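# Remove mat from pet tent, lay it flat

## Task

Pull the mat out of the pet tent and leave it lying flat on the table; dropping it into place is allowed. At the end the tent must be standing upright with the corners of its floor resting on the tabletop. Nothing may count as done if it stays in position only because the robot holds it. Finally release everything and move the grippers away.

## Robot and tools

Robot: two arms, left_arm and right_arm, each with six joints and a parallel gripper. A loose object may occasionally get a small push from outside. Rigid objects must stay on the table; cloth, paper or film leaving it is not a failure. Do not let the arms collide or shove each other, and avoid drops, slips, slams and hard pushes.

Frame: results give each gripper's end_effector_position (metres) and end_effector_quat_wxyz in one shared frame. The origin sits on the tabletop midway between the arms, +z is up, +x reaches out over the table, and left_arm is on the +y side. The names left/right are arm labels, not image sides. Printed hand positions can be somewhat wrong, more so when the arm is stretched far. In the gripper's own frame the fingers point along +z and close along y; the reported point lies between the pads, roughly 1 cm behind the tips.

Joint order (in every row and every per-joint list in results): shoulder, elbow, waist, wrist pitch, wrist yaw, wrist roll. Stated ranges in radians: waist -2.618 to 3.054, shoulder 0.000 to 3.142, elbow 0.000 to 3.142, wrist pitch -1.571 to 1.571, wrist yaw -1.571 to 1.571, wrist roll -2.094 to 2.094. Real ends may differ by up to 0.036 rad.

A row: one flat list of 14 numbers, each in [-1, 1], always covering both arms: left_arm's six joint values then its grip, then right_arm's six joint values then its grip. Joint values are scaled offsets, not poses: 1.0 equals 1.202 rad for waist, 1.258 shoulder, 1.238 elbow, 2.073 wrist pitch, 2.022 for wrist yaw and wrist roll. The grip number is absolute: +1 fully open, -1 closed.

execute_actions(actions): a list of up to 15 actions, each a table of up to 15 rows; each row is one 1/30 s control step, and a short table repeats its final row to fill 15 steps. Within an action, joint offsets are measured from the angles at that action's start (for the first action, from the last reported angles), not from the previous row. An action asking any joint to go more than 0.036 rad beyond its range is refused for both arms; if the first action fails that check or any action is malformed, nothing runs. Joints asked past their true end stop there, and the result may say "joint sent to its limit" (its absence does not prove there is room). An empty list just returns state and images.

move(target, speed, blocking): target is one 14-number row as above, with offsets taken from the Joint positions in the latest result that printed them. All joints travel together so grippers follow curves; duration is clamped to 0.5–10 s. speed is the top rate in rad/s of the joint with the longest travel, 0.01 to 2, default 0.5. Paths ignore obstacles and the other arm. Faster moves and targets set deeper past a contact give harder impacts and pushes. The result adds a "move:" line: ending (done, off_target, moving, held, fault), limits=held or limits=none, and each arm's joint furthest from target. After held steps an arm can suddenly go fast. To keep pressing as before, send offsets from Joint positions to Joint targets. blocking=false returns after 0.5 s while motion continues; then use wait or stop before sending anything else.

wait(seconds): 0 to 10; arms hold their last command, a running move continues. stop(): brakes a running move (needs room if fast); fingers keep going. zoom_image(camera, region): camera is cam_high, cam_low, cam_left_wrist or cam_right_wrist (all 896x504); region [x0, y0, x1, y1] in pixels from top-left, at most 504 by 504. finished_scene(scene): pass the current scene number to end it irreversibly; the goal must already hold. Answering without a tool call ends everything.

Motion details: per step each joint target may lead the measured angle by at most 0.202 (waist), 0.258 (shoulder), 0.238 (elbow), 0.573 (wrist pitch), 0.522 (wrist yaw, roll); if targets would move a gripper over 70 mm from where it is, they are scaled back. Large changes therefore need several actions, and an unfinished one may need re-sending. Friction can leave a joint about 0.031 rad short, and tiny commands may not move it. "joint command not followed" means a clearance check altered some joint targets.

Gripping: grip_measured is the motor position on the -1..+1 scale; pads meet near -0.94 and each millimetre of width adds about 0.0208, with a fixed per-gripper error up to about 0.02. The fingers are spring-coupled, so the reading barely reveals contact. Commanding below the object's width reading squeezes harder, up to about 50–62 N per pad (less on thin parts). Keep sending the same closing number to keep holding. Joint positions also list opening in metres, 0.093 open to 0.000 closed, about the pad gap when free.

Heat: holding loads warms motors. MOTOR HOT appears at 75 °C; at 90 °C that arm is halted for 10 s; at 100 °C the arm goes limp and drops. Such stops appear as OVER-TEMPERATURE FAULT lines and should be avoided, as should any FAULT.

Each tool is called after "Emit:" as name(argument=value, ...) on one line, values as JSON.

## Session

Emit:
execute_actions(actions=[])

Scene clock: 0.00 s.
left_arm: end_effector_position=(+0.4180, +0.2427, +0.4105) grip_measured=+0.984 end_effector_quat_wxyz=(+0.716, +0.035, +0.696, -0.033) | right_arm: end_effector_position=(+0.4132, -0.3501, +0.4012) grip_measured=+1.000 end_effector_quat_wxyz=(+0.704, +0.013, +0.710, -0.007)
Joint names: [shoulder, elbow, waist, wrist pitch, wrist yaw, wrist roll]
Joint positions: left_arm=[1.035 1.047 0.002 0.016 0.008 0.004 0.092] | right_arm=[ 1.059  1.056  0.014 -0.006  0.012  0.009  0.093]
Joint velocities: left_arm=[ 0.002 -0.002 -0.007  0.022  0.007 -0.007  0.   ] | right_arm=[-0.022 -0.012  0.007 -0.037  0.022 -0.022  0.   ]
Motor temperatures (°C, as the motors report them): left_arm=[23 25 26 24 26 25] | right_arm=[25 24 24 23 24 23]
Joint targets: left_arm=[1.035 1.047 0.002 0.016 0.008 0.004] | right_arm=[1.059 1.056 0.014 -0.006 0.012 0.009]

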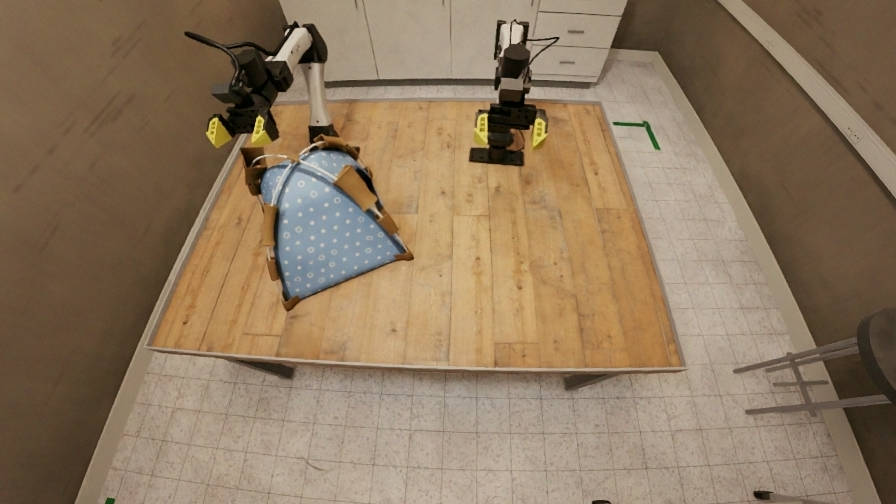

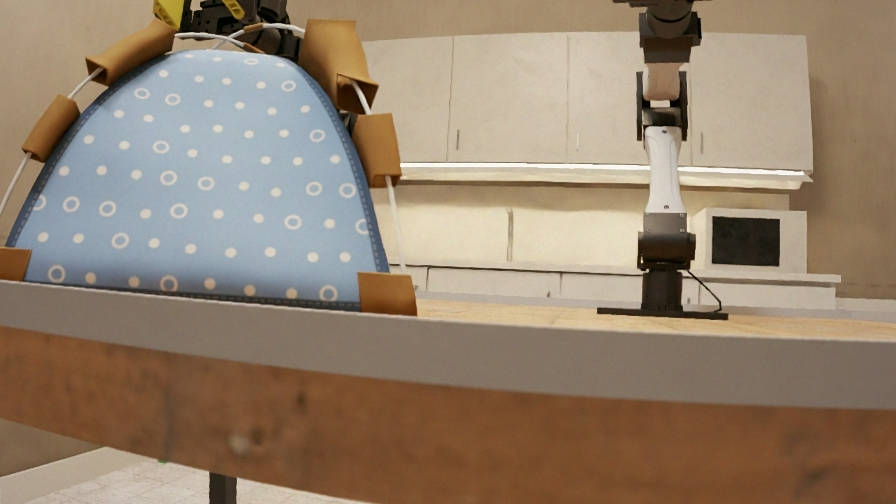

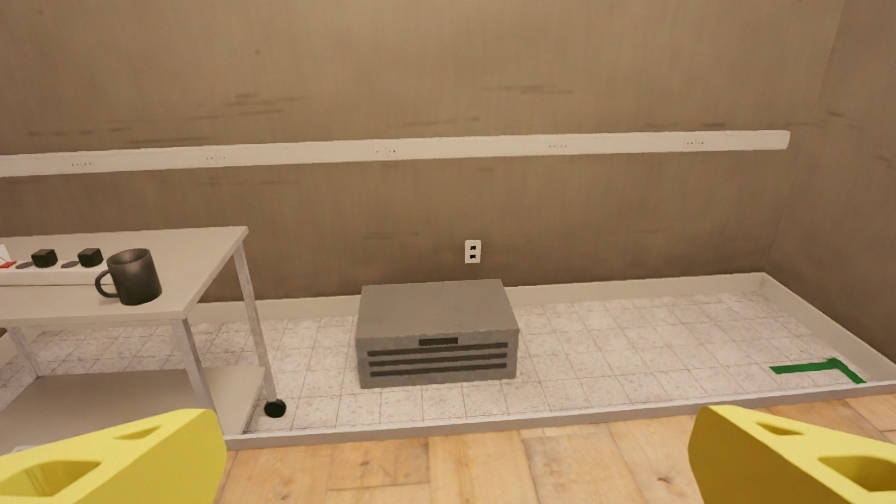

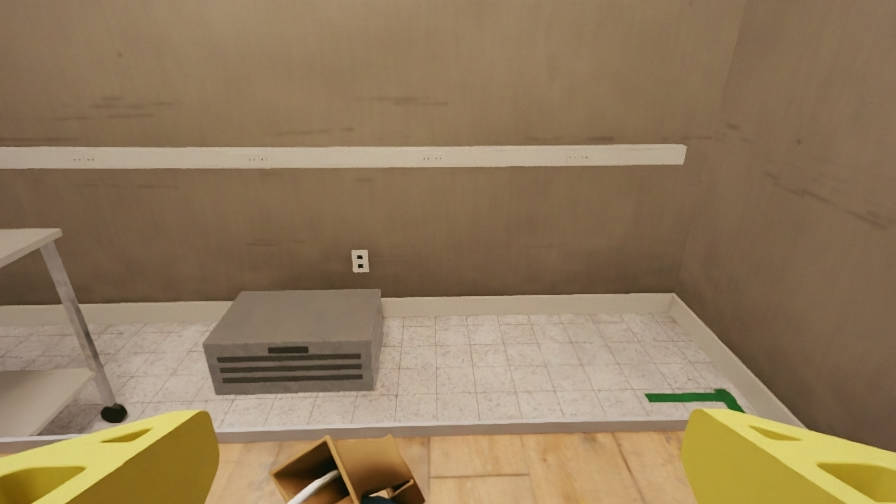

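Emit:
move(target=[0,-0.4,-0.6,0,0,0,1,-0.5,0,-0.5,0,0,0,1], speed=1)

Emit:
zoom_image(camera="cam_high", region=[180,60,480,320])

Scene clock: 4.77 s.
left_arm: end_effector_position=(+0.2902, +0.0244, +0.1806) grip_measured=+0.984 end_effector_quat_wxyz=(+0.490, +0.334, +0.777, -0.211) | right_arm: end_effector_position=(+0.1482, -0.4234, +0.5599) grip_measured=+1.000 end_effector_quat_wxyz=(+0.852, +0.143, +0.428, -0.266)
Joint names: [shoulder, elbow, waist, wrist pitch, wrist yaw, wrist roll]
Joint positions: left_arm=[ 1.035  0.572 -0.71   0.018  0.01   0.004  0.092] | right_arm=[ 0.433  1.056 -0.579  0.012  0.013  0.009  0.093]
Joint velocities: left_arm=[ 0.002 -0.002  0.012 -0.051 -0.051 -0.007  0.001] | right_arm=[ 0.012  0.002 -0.012  0.022 -0.022  0.066  0.   ]
Motor temperatures (°C, as the motors report them): left_arm=[23 26 26 26 26 25] | right_arm=[25 25 24 24 24 23]
Joint targets: left_arm=[1.035 0.552 -0.719 0.016 0.008 0.004] | right_arm=[0.429 1.056 -0.587 -0.005 0.012 0.009]
move: done; limits=none; left_arm: farthest joint: the elbow, 0.020 radians from its target (0.495 radians at the start); right_arm: farthest joint: the wrist pitch, 0.018 radians from its target (0.004 radians at the start)

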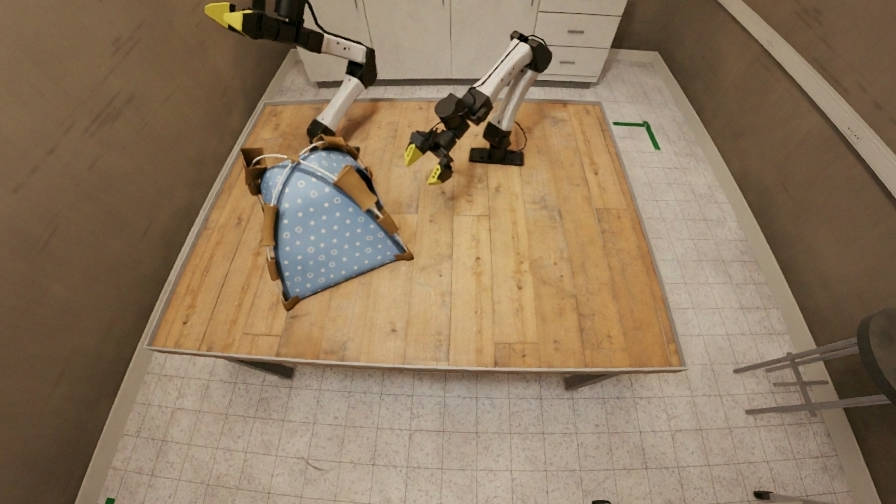

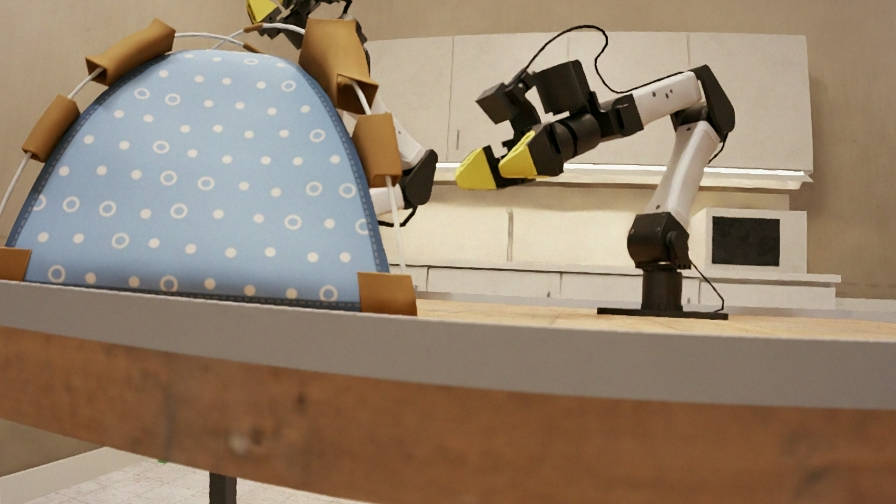

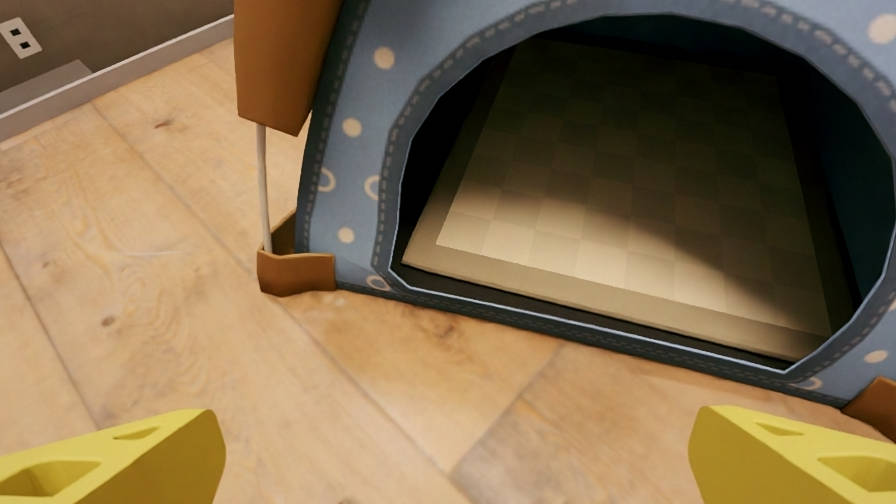

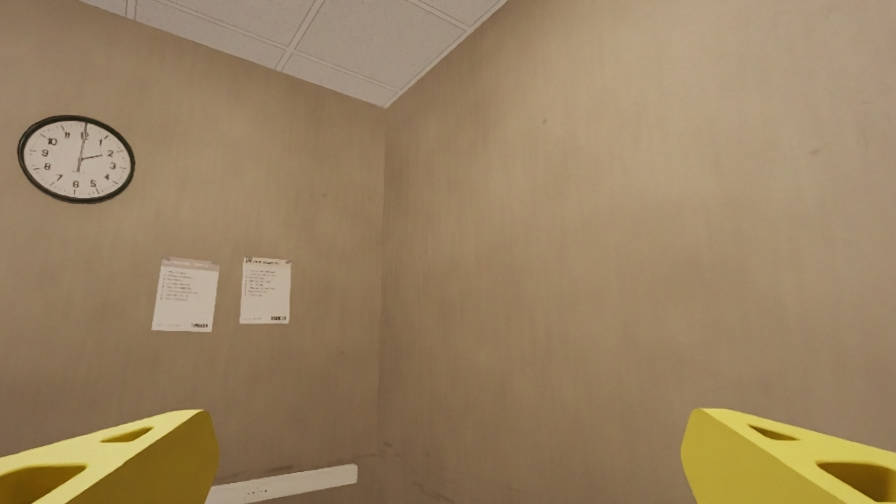

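Region (180, 60, 480, 320) of cam_high's 896x504 image, scaled by 1.680, with more detail than that image has; it fills the top 437 rows of this view, and the rest is white.

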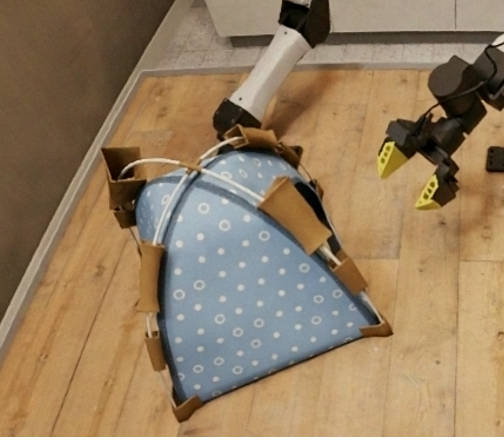

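Emit:
move(target=[0.45,0.08,-0.1,0.23,0,0.75,0,0,0,0,0,0,0,1], speed=1)

Scene clock: 16.20 s.
left_arm: end_effector_position=(+0.3139, -0.0685, +0.1109) grip_measured=+0.003 end_effector_quat_wxyz=(+0.510, +0.793, +0.295, +0.153) | right_arm: end_effector_position=(+0.1482, -0.4234, +0.5599) grip_measured=+1.000 end_effector_quat_wxyz=(+0.852, +0.143, +0.428, -0.266)
Joint names: [shoulder, elbow, waist, wrist pitch, wrist yaw, wrist roll]
Joint positions: left_arm=[ 1.586  0.649 -0.82   0.489  0.01   1.512  0.045] | right_arm=[ 0.433  1.056 -0.579  0.012  0.013  0.009  0.093]
Joint velocities: left_arm=[-0.012 -0.007 -0.012 -0.066 -0.051  0.007  0.001] | right_arm=[ 0.002 -0.002 -0.012  0.037 -0.037 -0.051  0.   ]
Motor temperatures (°C, as the motors report them): left_arm=[23 28 26 29 26 25] | right_arm=[25 26 24 25 24 23]
Joint targets: left_arm=[1.601 0.671 -0.830 0.495 0.010 1.520] | right_arm=[0.433 1.056 -0.579 0.012 0.013 0.009]
move: off_target (left_arm); limits=none; left_arm: farthest joint: the elbow, 0.022 radians from its target (0.099 radians at the start); right_arm: farthest joint: the waist, 0.000 radians from its target (0.000 radians at the start)

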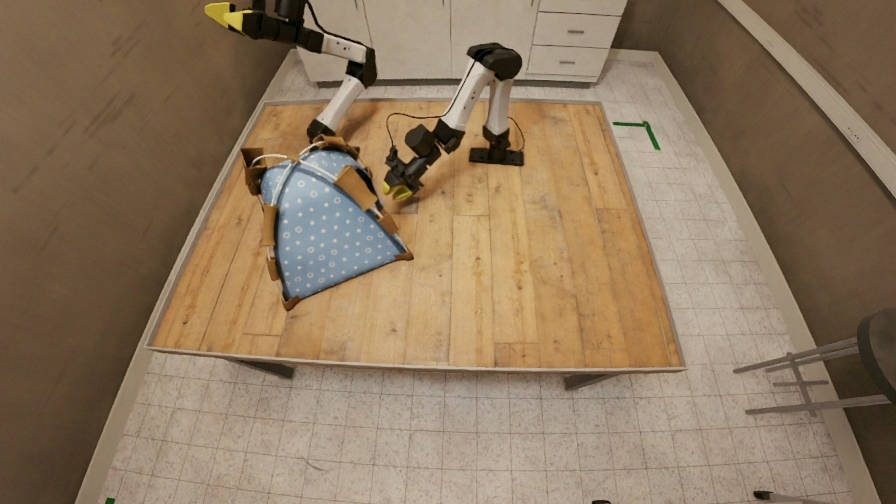

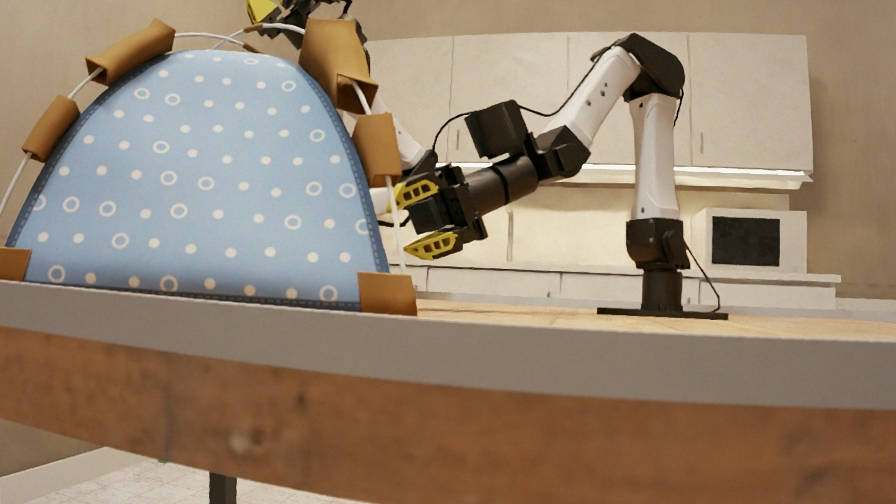

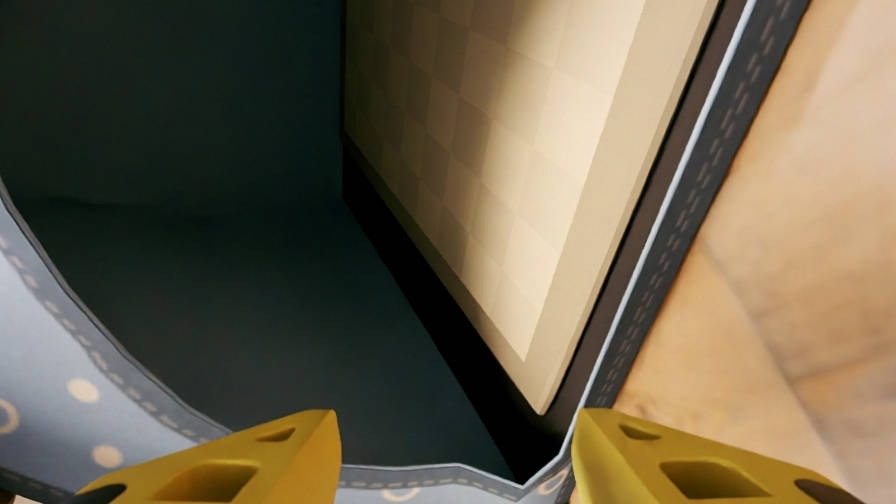

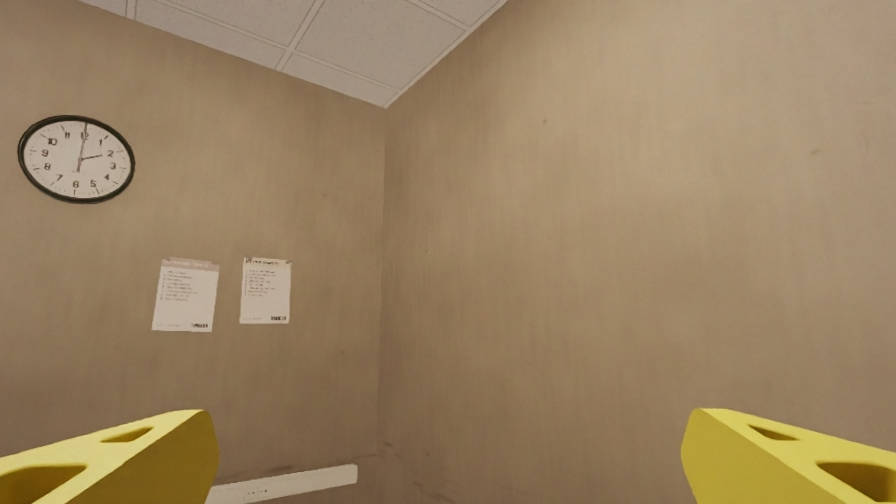

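Emit:
move(target=[0.25,0.4,0,-0.23,0,0,0,0,0,0,0,0,0,1])

Scene clock: 21.83 s.
left_arm: end_effector_position=(+0.3543, -0.1205, +0.0800) grip_measured=+0.003 end_effector_quat_wxyz=(+0.394, +0.854, +0.318, +0.117) | right_arm: end_effector_position=(+0.1482, -0.4234, +0.5599) grip_measured=+1.000 end_effector_quat_wxyz=(+0.852, +0.143, +0.428, -0.266)
Joint names: [shoulder, elbow, waist, wrist pitch, wrist yaw, wrist roll]
Joint positions: left_arm=[ 1.881  1.125 -0.82   0.034  0.01   1.512  0.045] | right_arm=[ 0.433  1.056 -0.579  0.012  0.013  0.009  0.093]
Joint velocities: left_arm=[-0.012 -0.002 -0.012 -0.11  -0.037  0.037 -0.001] | right_arm=[-0.007  0.002  0.017 -0.022 -0.037 -0.022  0.   ]
Motor temperatures (°C, as the motors report them): left_arm=[24 29 26 30 26 25] | right_arm=[26 26 24 26 24 23]
Joint targets: left_arm=[1.900 1.144 -0.820 0.013 0.010 1.512] | right_arm=[0.433 1.056 -0.579 0.012 0.013 0.009]
move: off_target (left_arm); limits=none; left_arm: farthest joint: the wrist pitch, 0.022 radians from its target (0.477 radians at the start); right_arm: farthest joint: the waist, 0.000 radians from its target (0.000 radians at the start)

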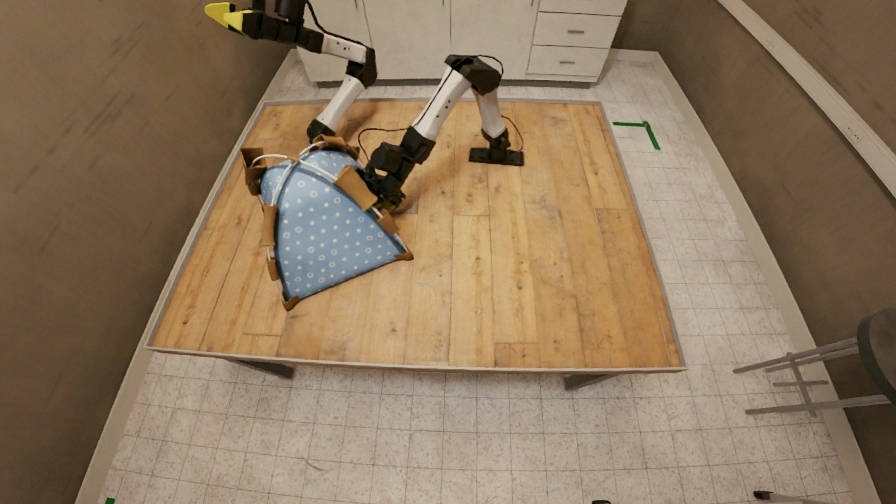

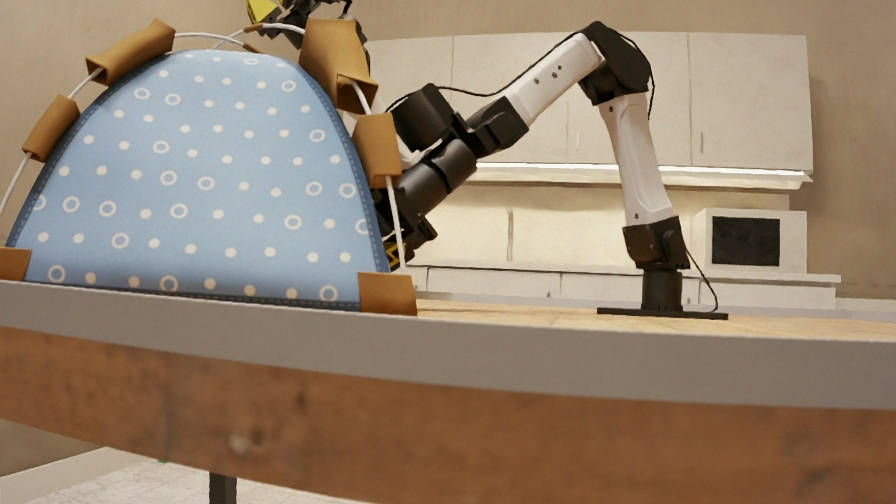

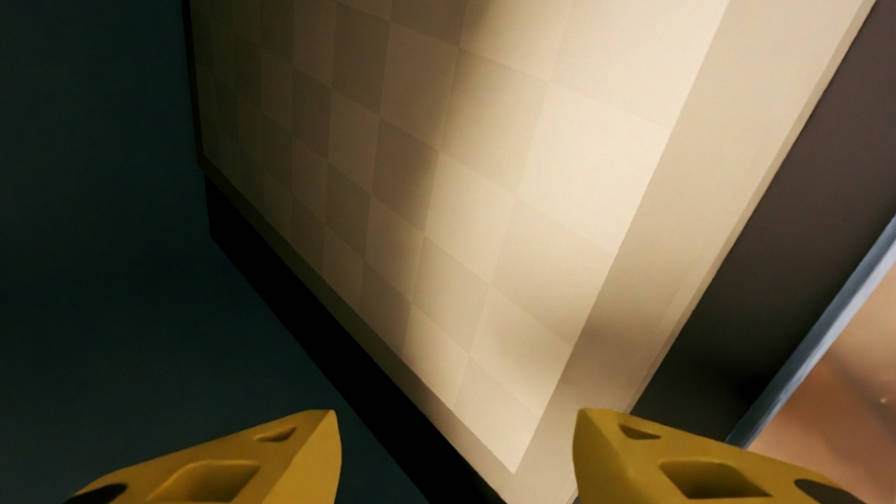

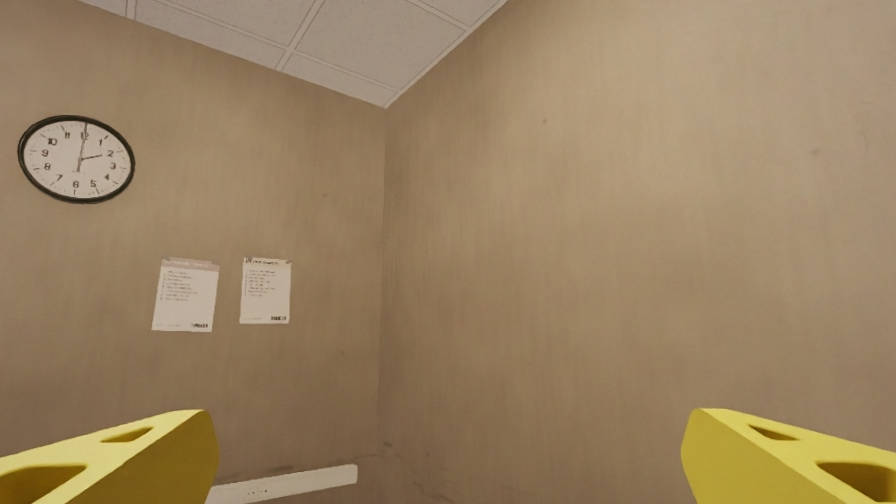

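Emit:
move(target=[0.075,0,0,0,0,0,0,0,0,0,0,0,0,1], speed=0.2)

Scene clock: 24.50 s.
left_arm: end_effector_position=(+0.3563, -0.1239, +0.0583) grip_measured=+0.002 end_effector_quat_wxyz=(+0.386, +0.858, +0.319, +0.114) | right_arm: end_effector_position=(+0.1482, -0.4234, +0.5599) grip_measured=+1.000 end_effector_quat_wxyz=(+0.852, +0.143, +0.428, -0.266)
Joint names: [shoulder, elbow, waist, wrist pitch, wrist yaw, wrist roll]
Joint positions: left_arm=[ 1.941  1.125 -0.82   0.074  0.013  1.512  0.045] | right_arm=[ 0.433  1.056 -0.579  0.012  0.013  0.009  0.093]
Joint velocities: left_arm=[ 0.007 -0.012 -0.017 -0.037  0.007 -0.081 -0.001] | right_arm=[-0.017 -0.002 -0.012  0.007 -0.022  0.007  0.   ]
Motor temperatures (°C, as the motors report them): left_arm=[25 30 26 30 26 25] | right_arm=[26 26 24 26 24 23]
Joint targets: left_arm=[1.976 1.125 -0.820 0.034 0.010 1.512] | right_arm=[0.433 1.056 -0.579 0.012 0.013 0.009]
move: off_target (left_arm); limits=none; left_arm: farthest joint: the wrist pitch, 0.040 radians from its target (0.000 radians at the start); right_arm: farthest joint: the waist, 0.000 radians from its target (0.000 radians at the start)

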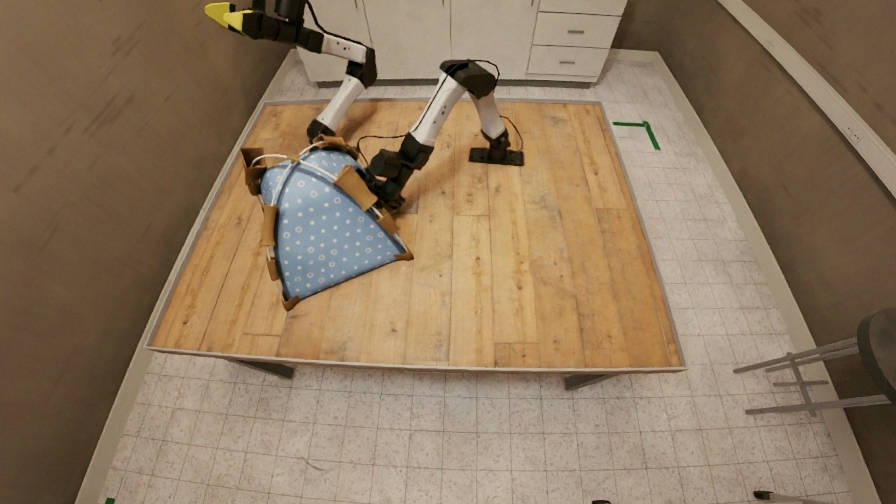

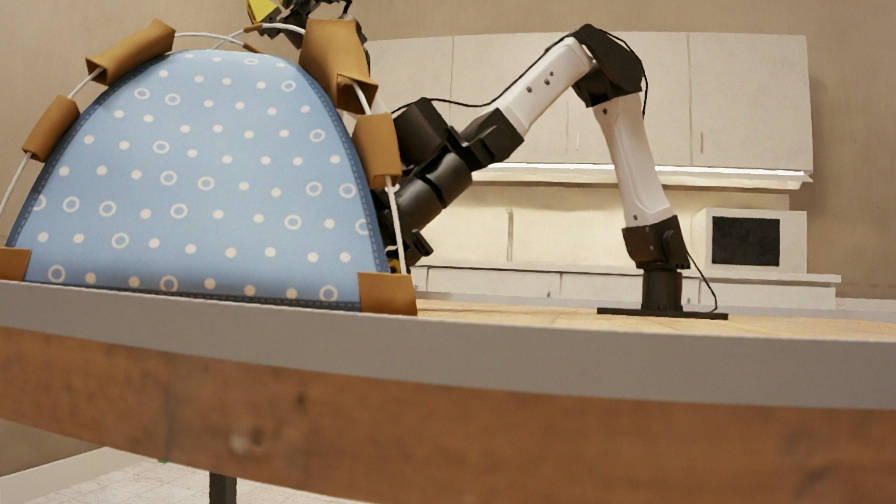

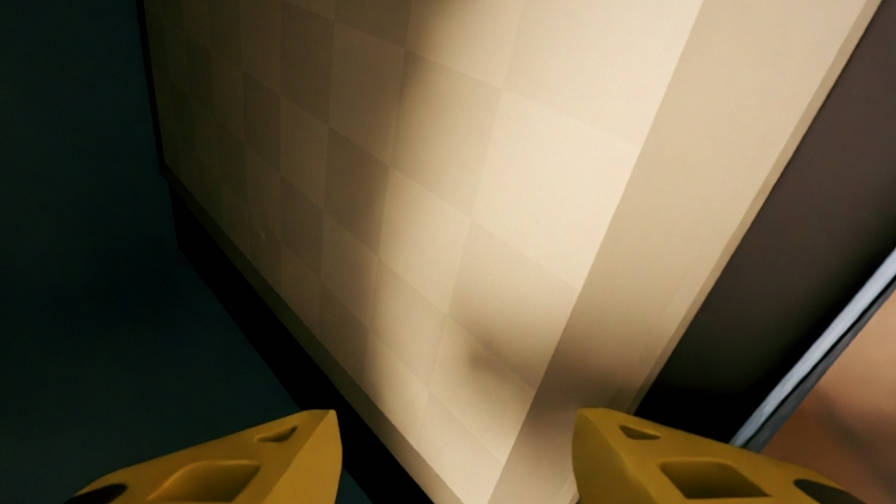

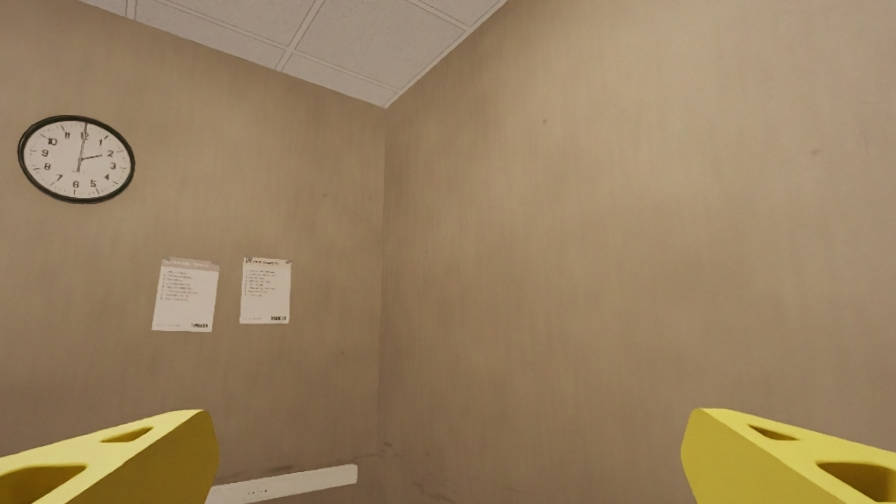

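Emit:
move(target=[0.015,0.24,0,-0.265,0,0.13,-0.1,0,0,0,0,0,0,1], speed=0.4)

Scene clock: 30.13 s.
left_arm: end_effector_position=(+0.3462, -0.1109, +0.0826) grip_measured=-0.097 end_effector_quat_wxyz=(+0.262, +0.933, +0.219, +0.112) | right_arm: end_effector_position=(+0.1482, -0.4234, +0.5599) grip_measured=+1.000 end_effector_quat_wxyz=(+0.852, +0.143, +0.428, -0.266)
Joint names: [shoulder, elbow, waist, wrist pitch, wrist yaw, wrist roll]
Joint positions: left_arm=[ 1.942  1.404 -0.82  -0.455  0.013  1.767  0.041] | right_arm=[ 0.433  1.056 -0.579  0.012  0.013  0.009  0.093]
Joint velocities: left_arm=[-0.012  0.002  0.002  0.051  0.007 -0.022 -0.001] | right_arm=[-0.017 -0.002 -0.002 -0.081 -0.051 -0.007  0.   ]
Motor temperatures (°C, as the motors report them): left_arm=[26 30 26 29 26 25] | right_arm=[26 27 24 26 24 23]
Joint targets: left_arm=[1.961 1.422 -0.820 -0.475 0.013 1.775] | right_arm=[0.433 1.056 -0.579 0.012 0.013 0.009]
move: done; limits=none; left_arm: farthest joint: the wrist pitch, 0.020 radians from its target (0.550 radians at the start); right_arm: farthest joint: the waist, 0.000 radians from its target (0.000 radians at the start)

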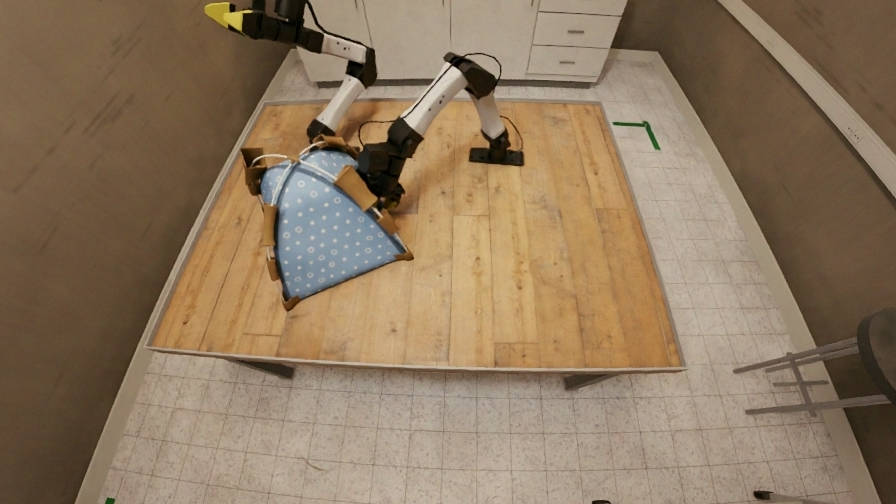

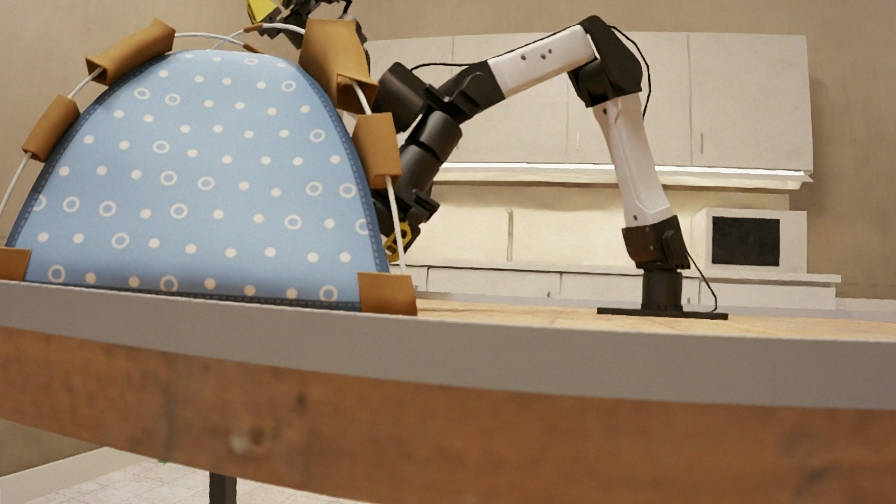

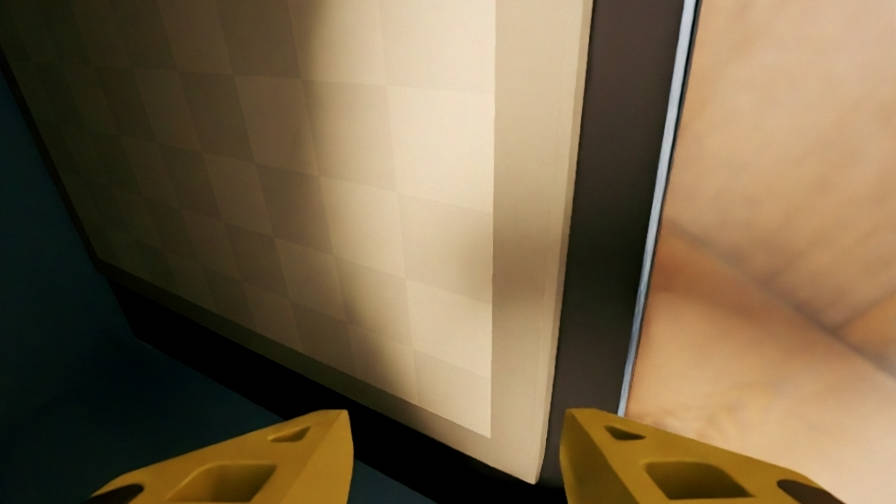

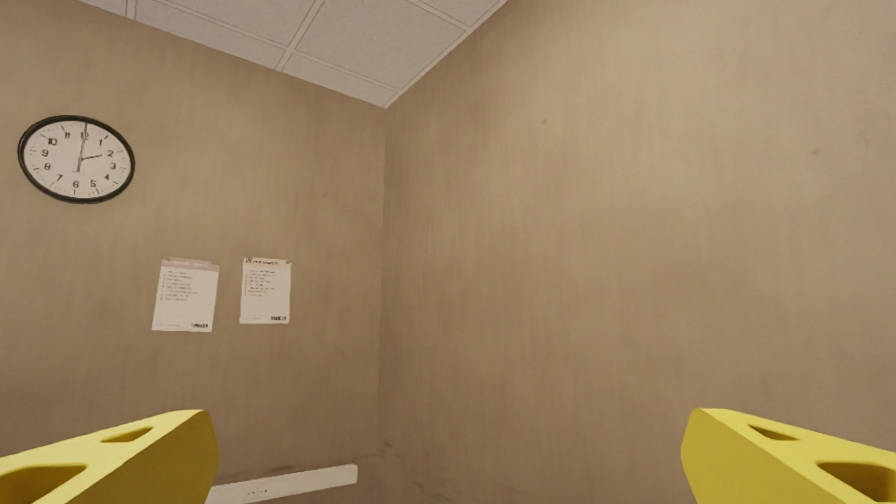

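Emit:
move(target=[0.12,0.062,0,0,0,0,-0.1,0,0,0,0,0,0,1], speed=0.2)

Scene clock: 34.07 s.
left_arm: end_effector_position=(+0.3552, -0.1226, +0.0483) grip_measured=-0.098 end_effector_quat_wxyz=(+0.241, +0.940, +0.220, +0.103) | right_arm: end_effector_position=(+0.1482, -0.4234, +0.5599) grip_measured=+1.000 end_effector_quat_wxyz=(+0.852, +0.143, +0.428, -0.266)
Joint names: [shoulder, elbow, waist, wrist pitch, wrist yaw, wrist roll]
Joint positions: left_arm=[ 2.066  1.468 -0.82  -0.444  0.014  1.767  0.041] | right_arm=[ 0.433  1.056 -0.579  0.012  0.013  0.009  0.093]
Joint velocities: left_arm=[-0.022 -0.002 -0.012  0.022 -0.007 -0.11  -0.001] | right_arm=[ 0.002  0.002  0.002 -0.037 -0.007  0.007  0.   ]
Motor temperatures (°C, as the motors report them): left_arm=[27 31 26 29 26 25] | right_arm=[26 27 24 26 24 23]
Joint targets: left_arm=[2.093 1.481 -0.820 -0.455 0.013 1.766] | right_arm=[0.433 1.056 -0.579 0.012 0.013 0.009]
move: off_target (left_arm); limits=none; left_arm: farthest joint: the shoulder, 0.027 radians from its target (0.151 radians at the start); right_arm: farthest joint: the waist, 0.000 radians from its target (0.000 radians at the start)

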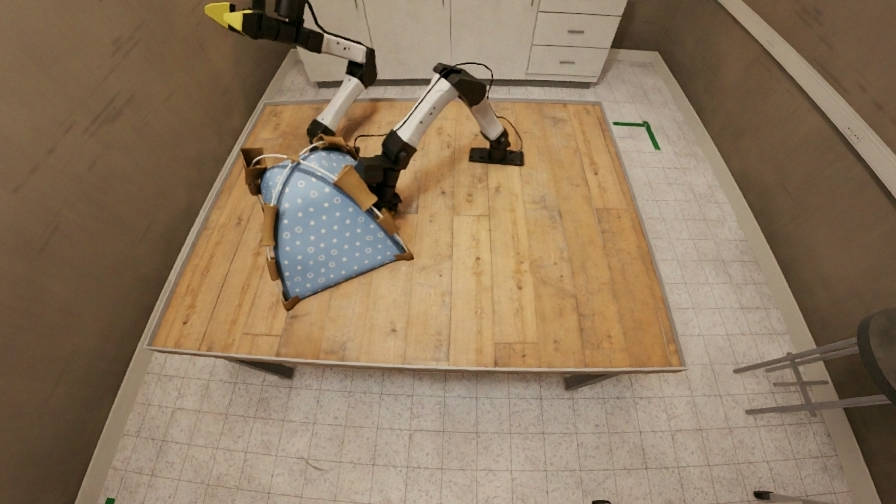

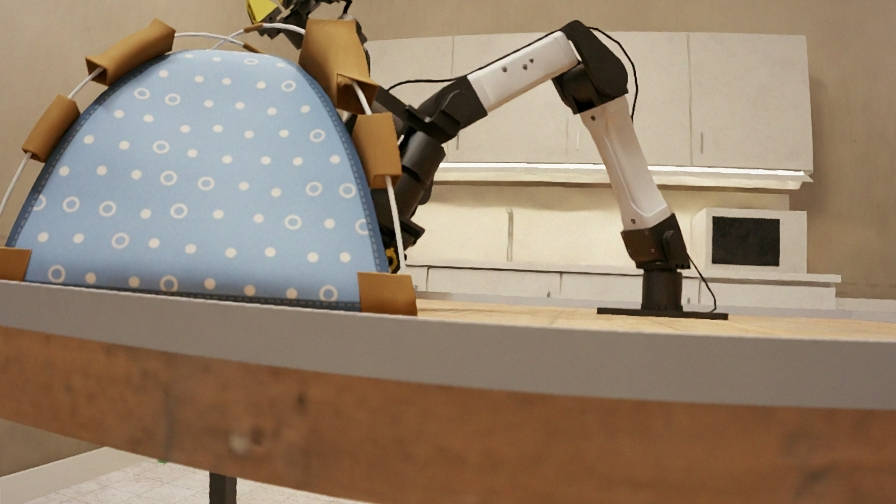

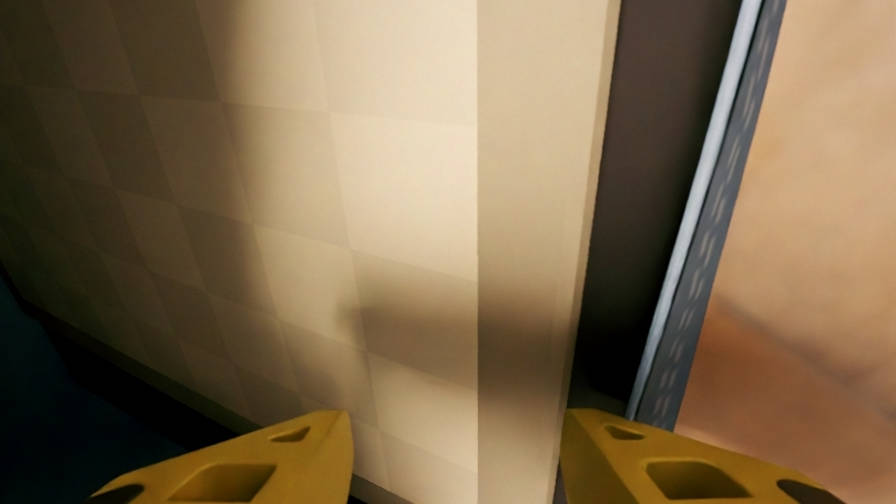

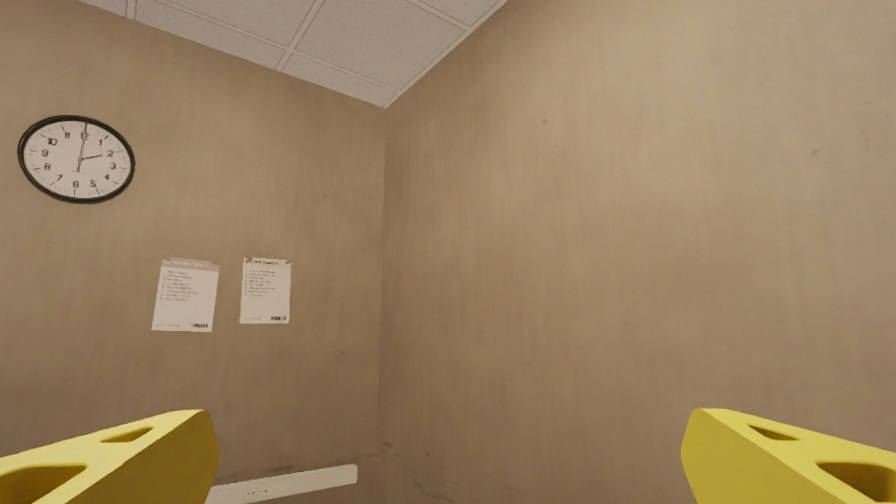

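Emit:
move(target=[0.07,0.02,0,-0.01,0,0,-0.1,0,0,0,0,0,0,1], speed=0.15)

Scene clock: 36.73 s.
left_arm: end_effector_position=(+0.3591, -0.1282, +0.0328) grip_measured=-0.098 end_effector_quat_wxyz=(+0.237, +0.941, +0.220, +0.100) | right_arm: end_effector_position=(+0.1482, -0.4234, +0.5599) grip_measured=+1.000 end_effector_quat_wxyz=(+0.852, +0.143, +0.428, -0.266)
Joint names: [shoulder, elbow, waist, wrist pitch, wrist yaw, wrist roll]
Joint positions: left_arm=[ 2.118  1.488 -0.82  -0.422  0.016  1.767  0.041] | right_arm=[ 0.433  1.056 -0.579  0.012  0.013  0.009  0.093]
Joint velocities: left_arm=[-0.007  0.002 -0.002  0.066 -0.051  0.022 -0.001] | right_arm=[-0.017  0.007  0.007 -0.007  0.051  0.051  0.   ]
Motor temperatures (°C, as the motors report them): left_arm=[27 31 26 29 26 25] | right_arm=[26 27 24 26 24 23]
Joint targets: left_arm=[2.154 1.493 -0.820 -0.464 0.014 1.767] | right_arm=[0.433 1.056 -0.579 0.012 0.013 0.009]
move: off_target (left_arm); limits=none; left_arm: farthest joint: the wrist pitch, 0.042 radians from its target (0.021 radians at the start); right_arm: farthest joint: the waist, 0.000 radians from its target (0.000 radians at the start)

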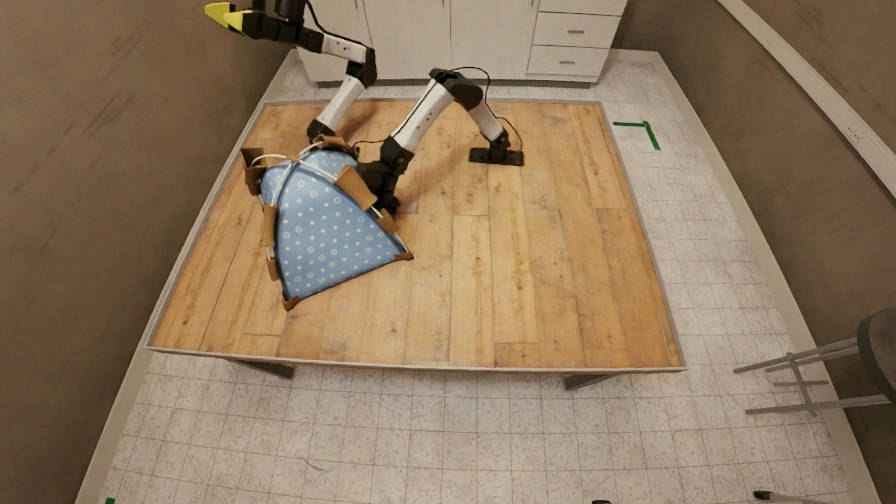

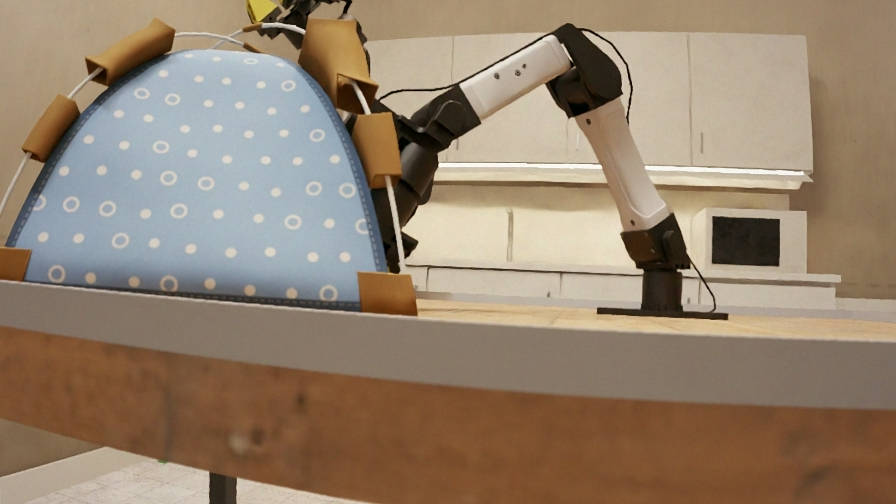

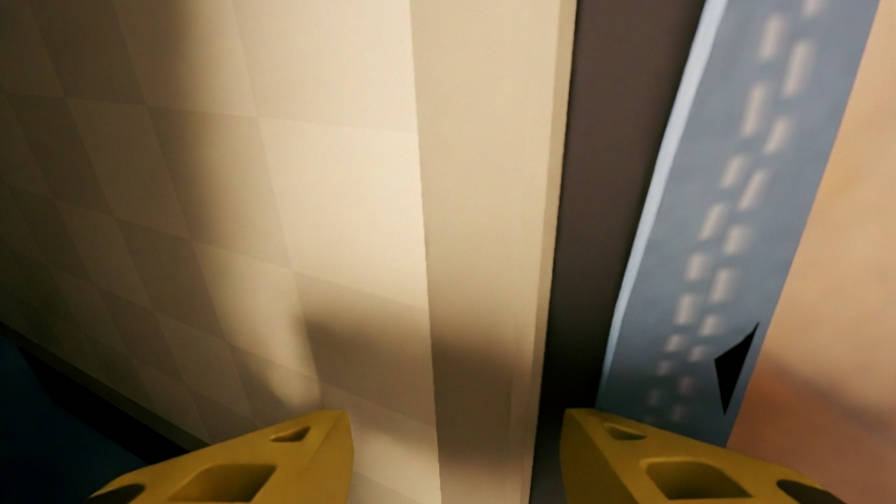

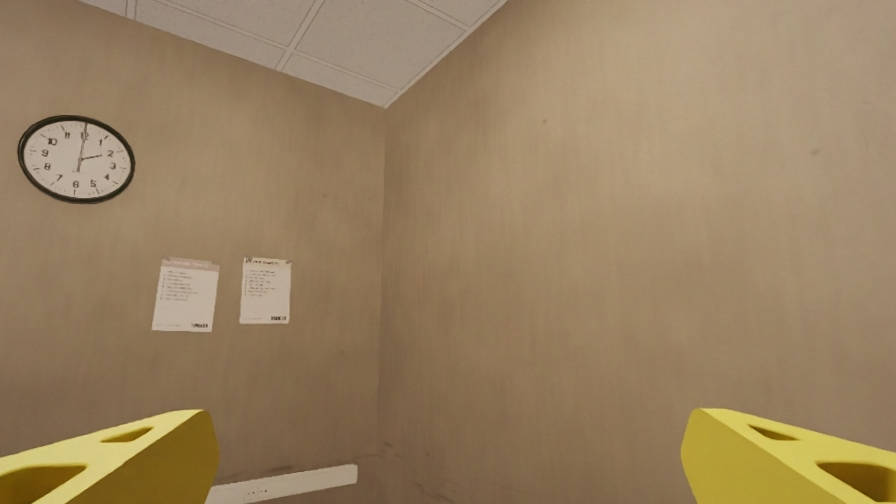

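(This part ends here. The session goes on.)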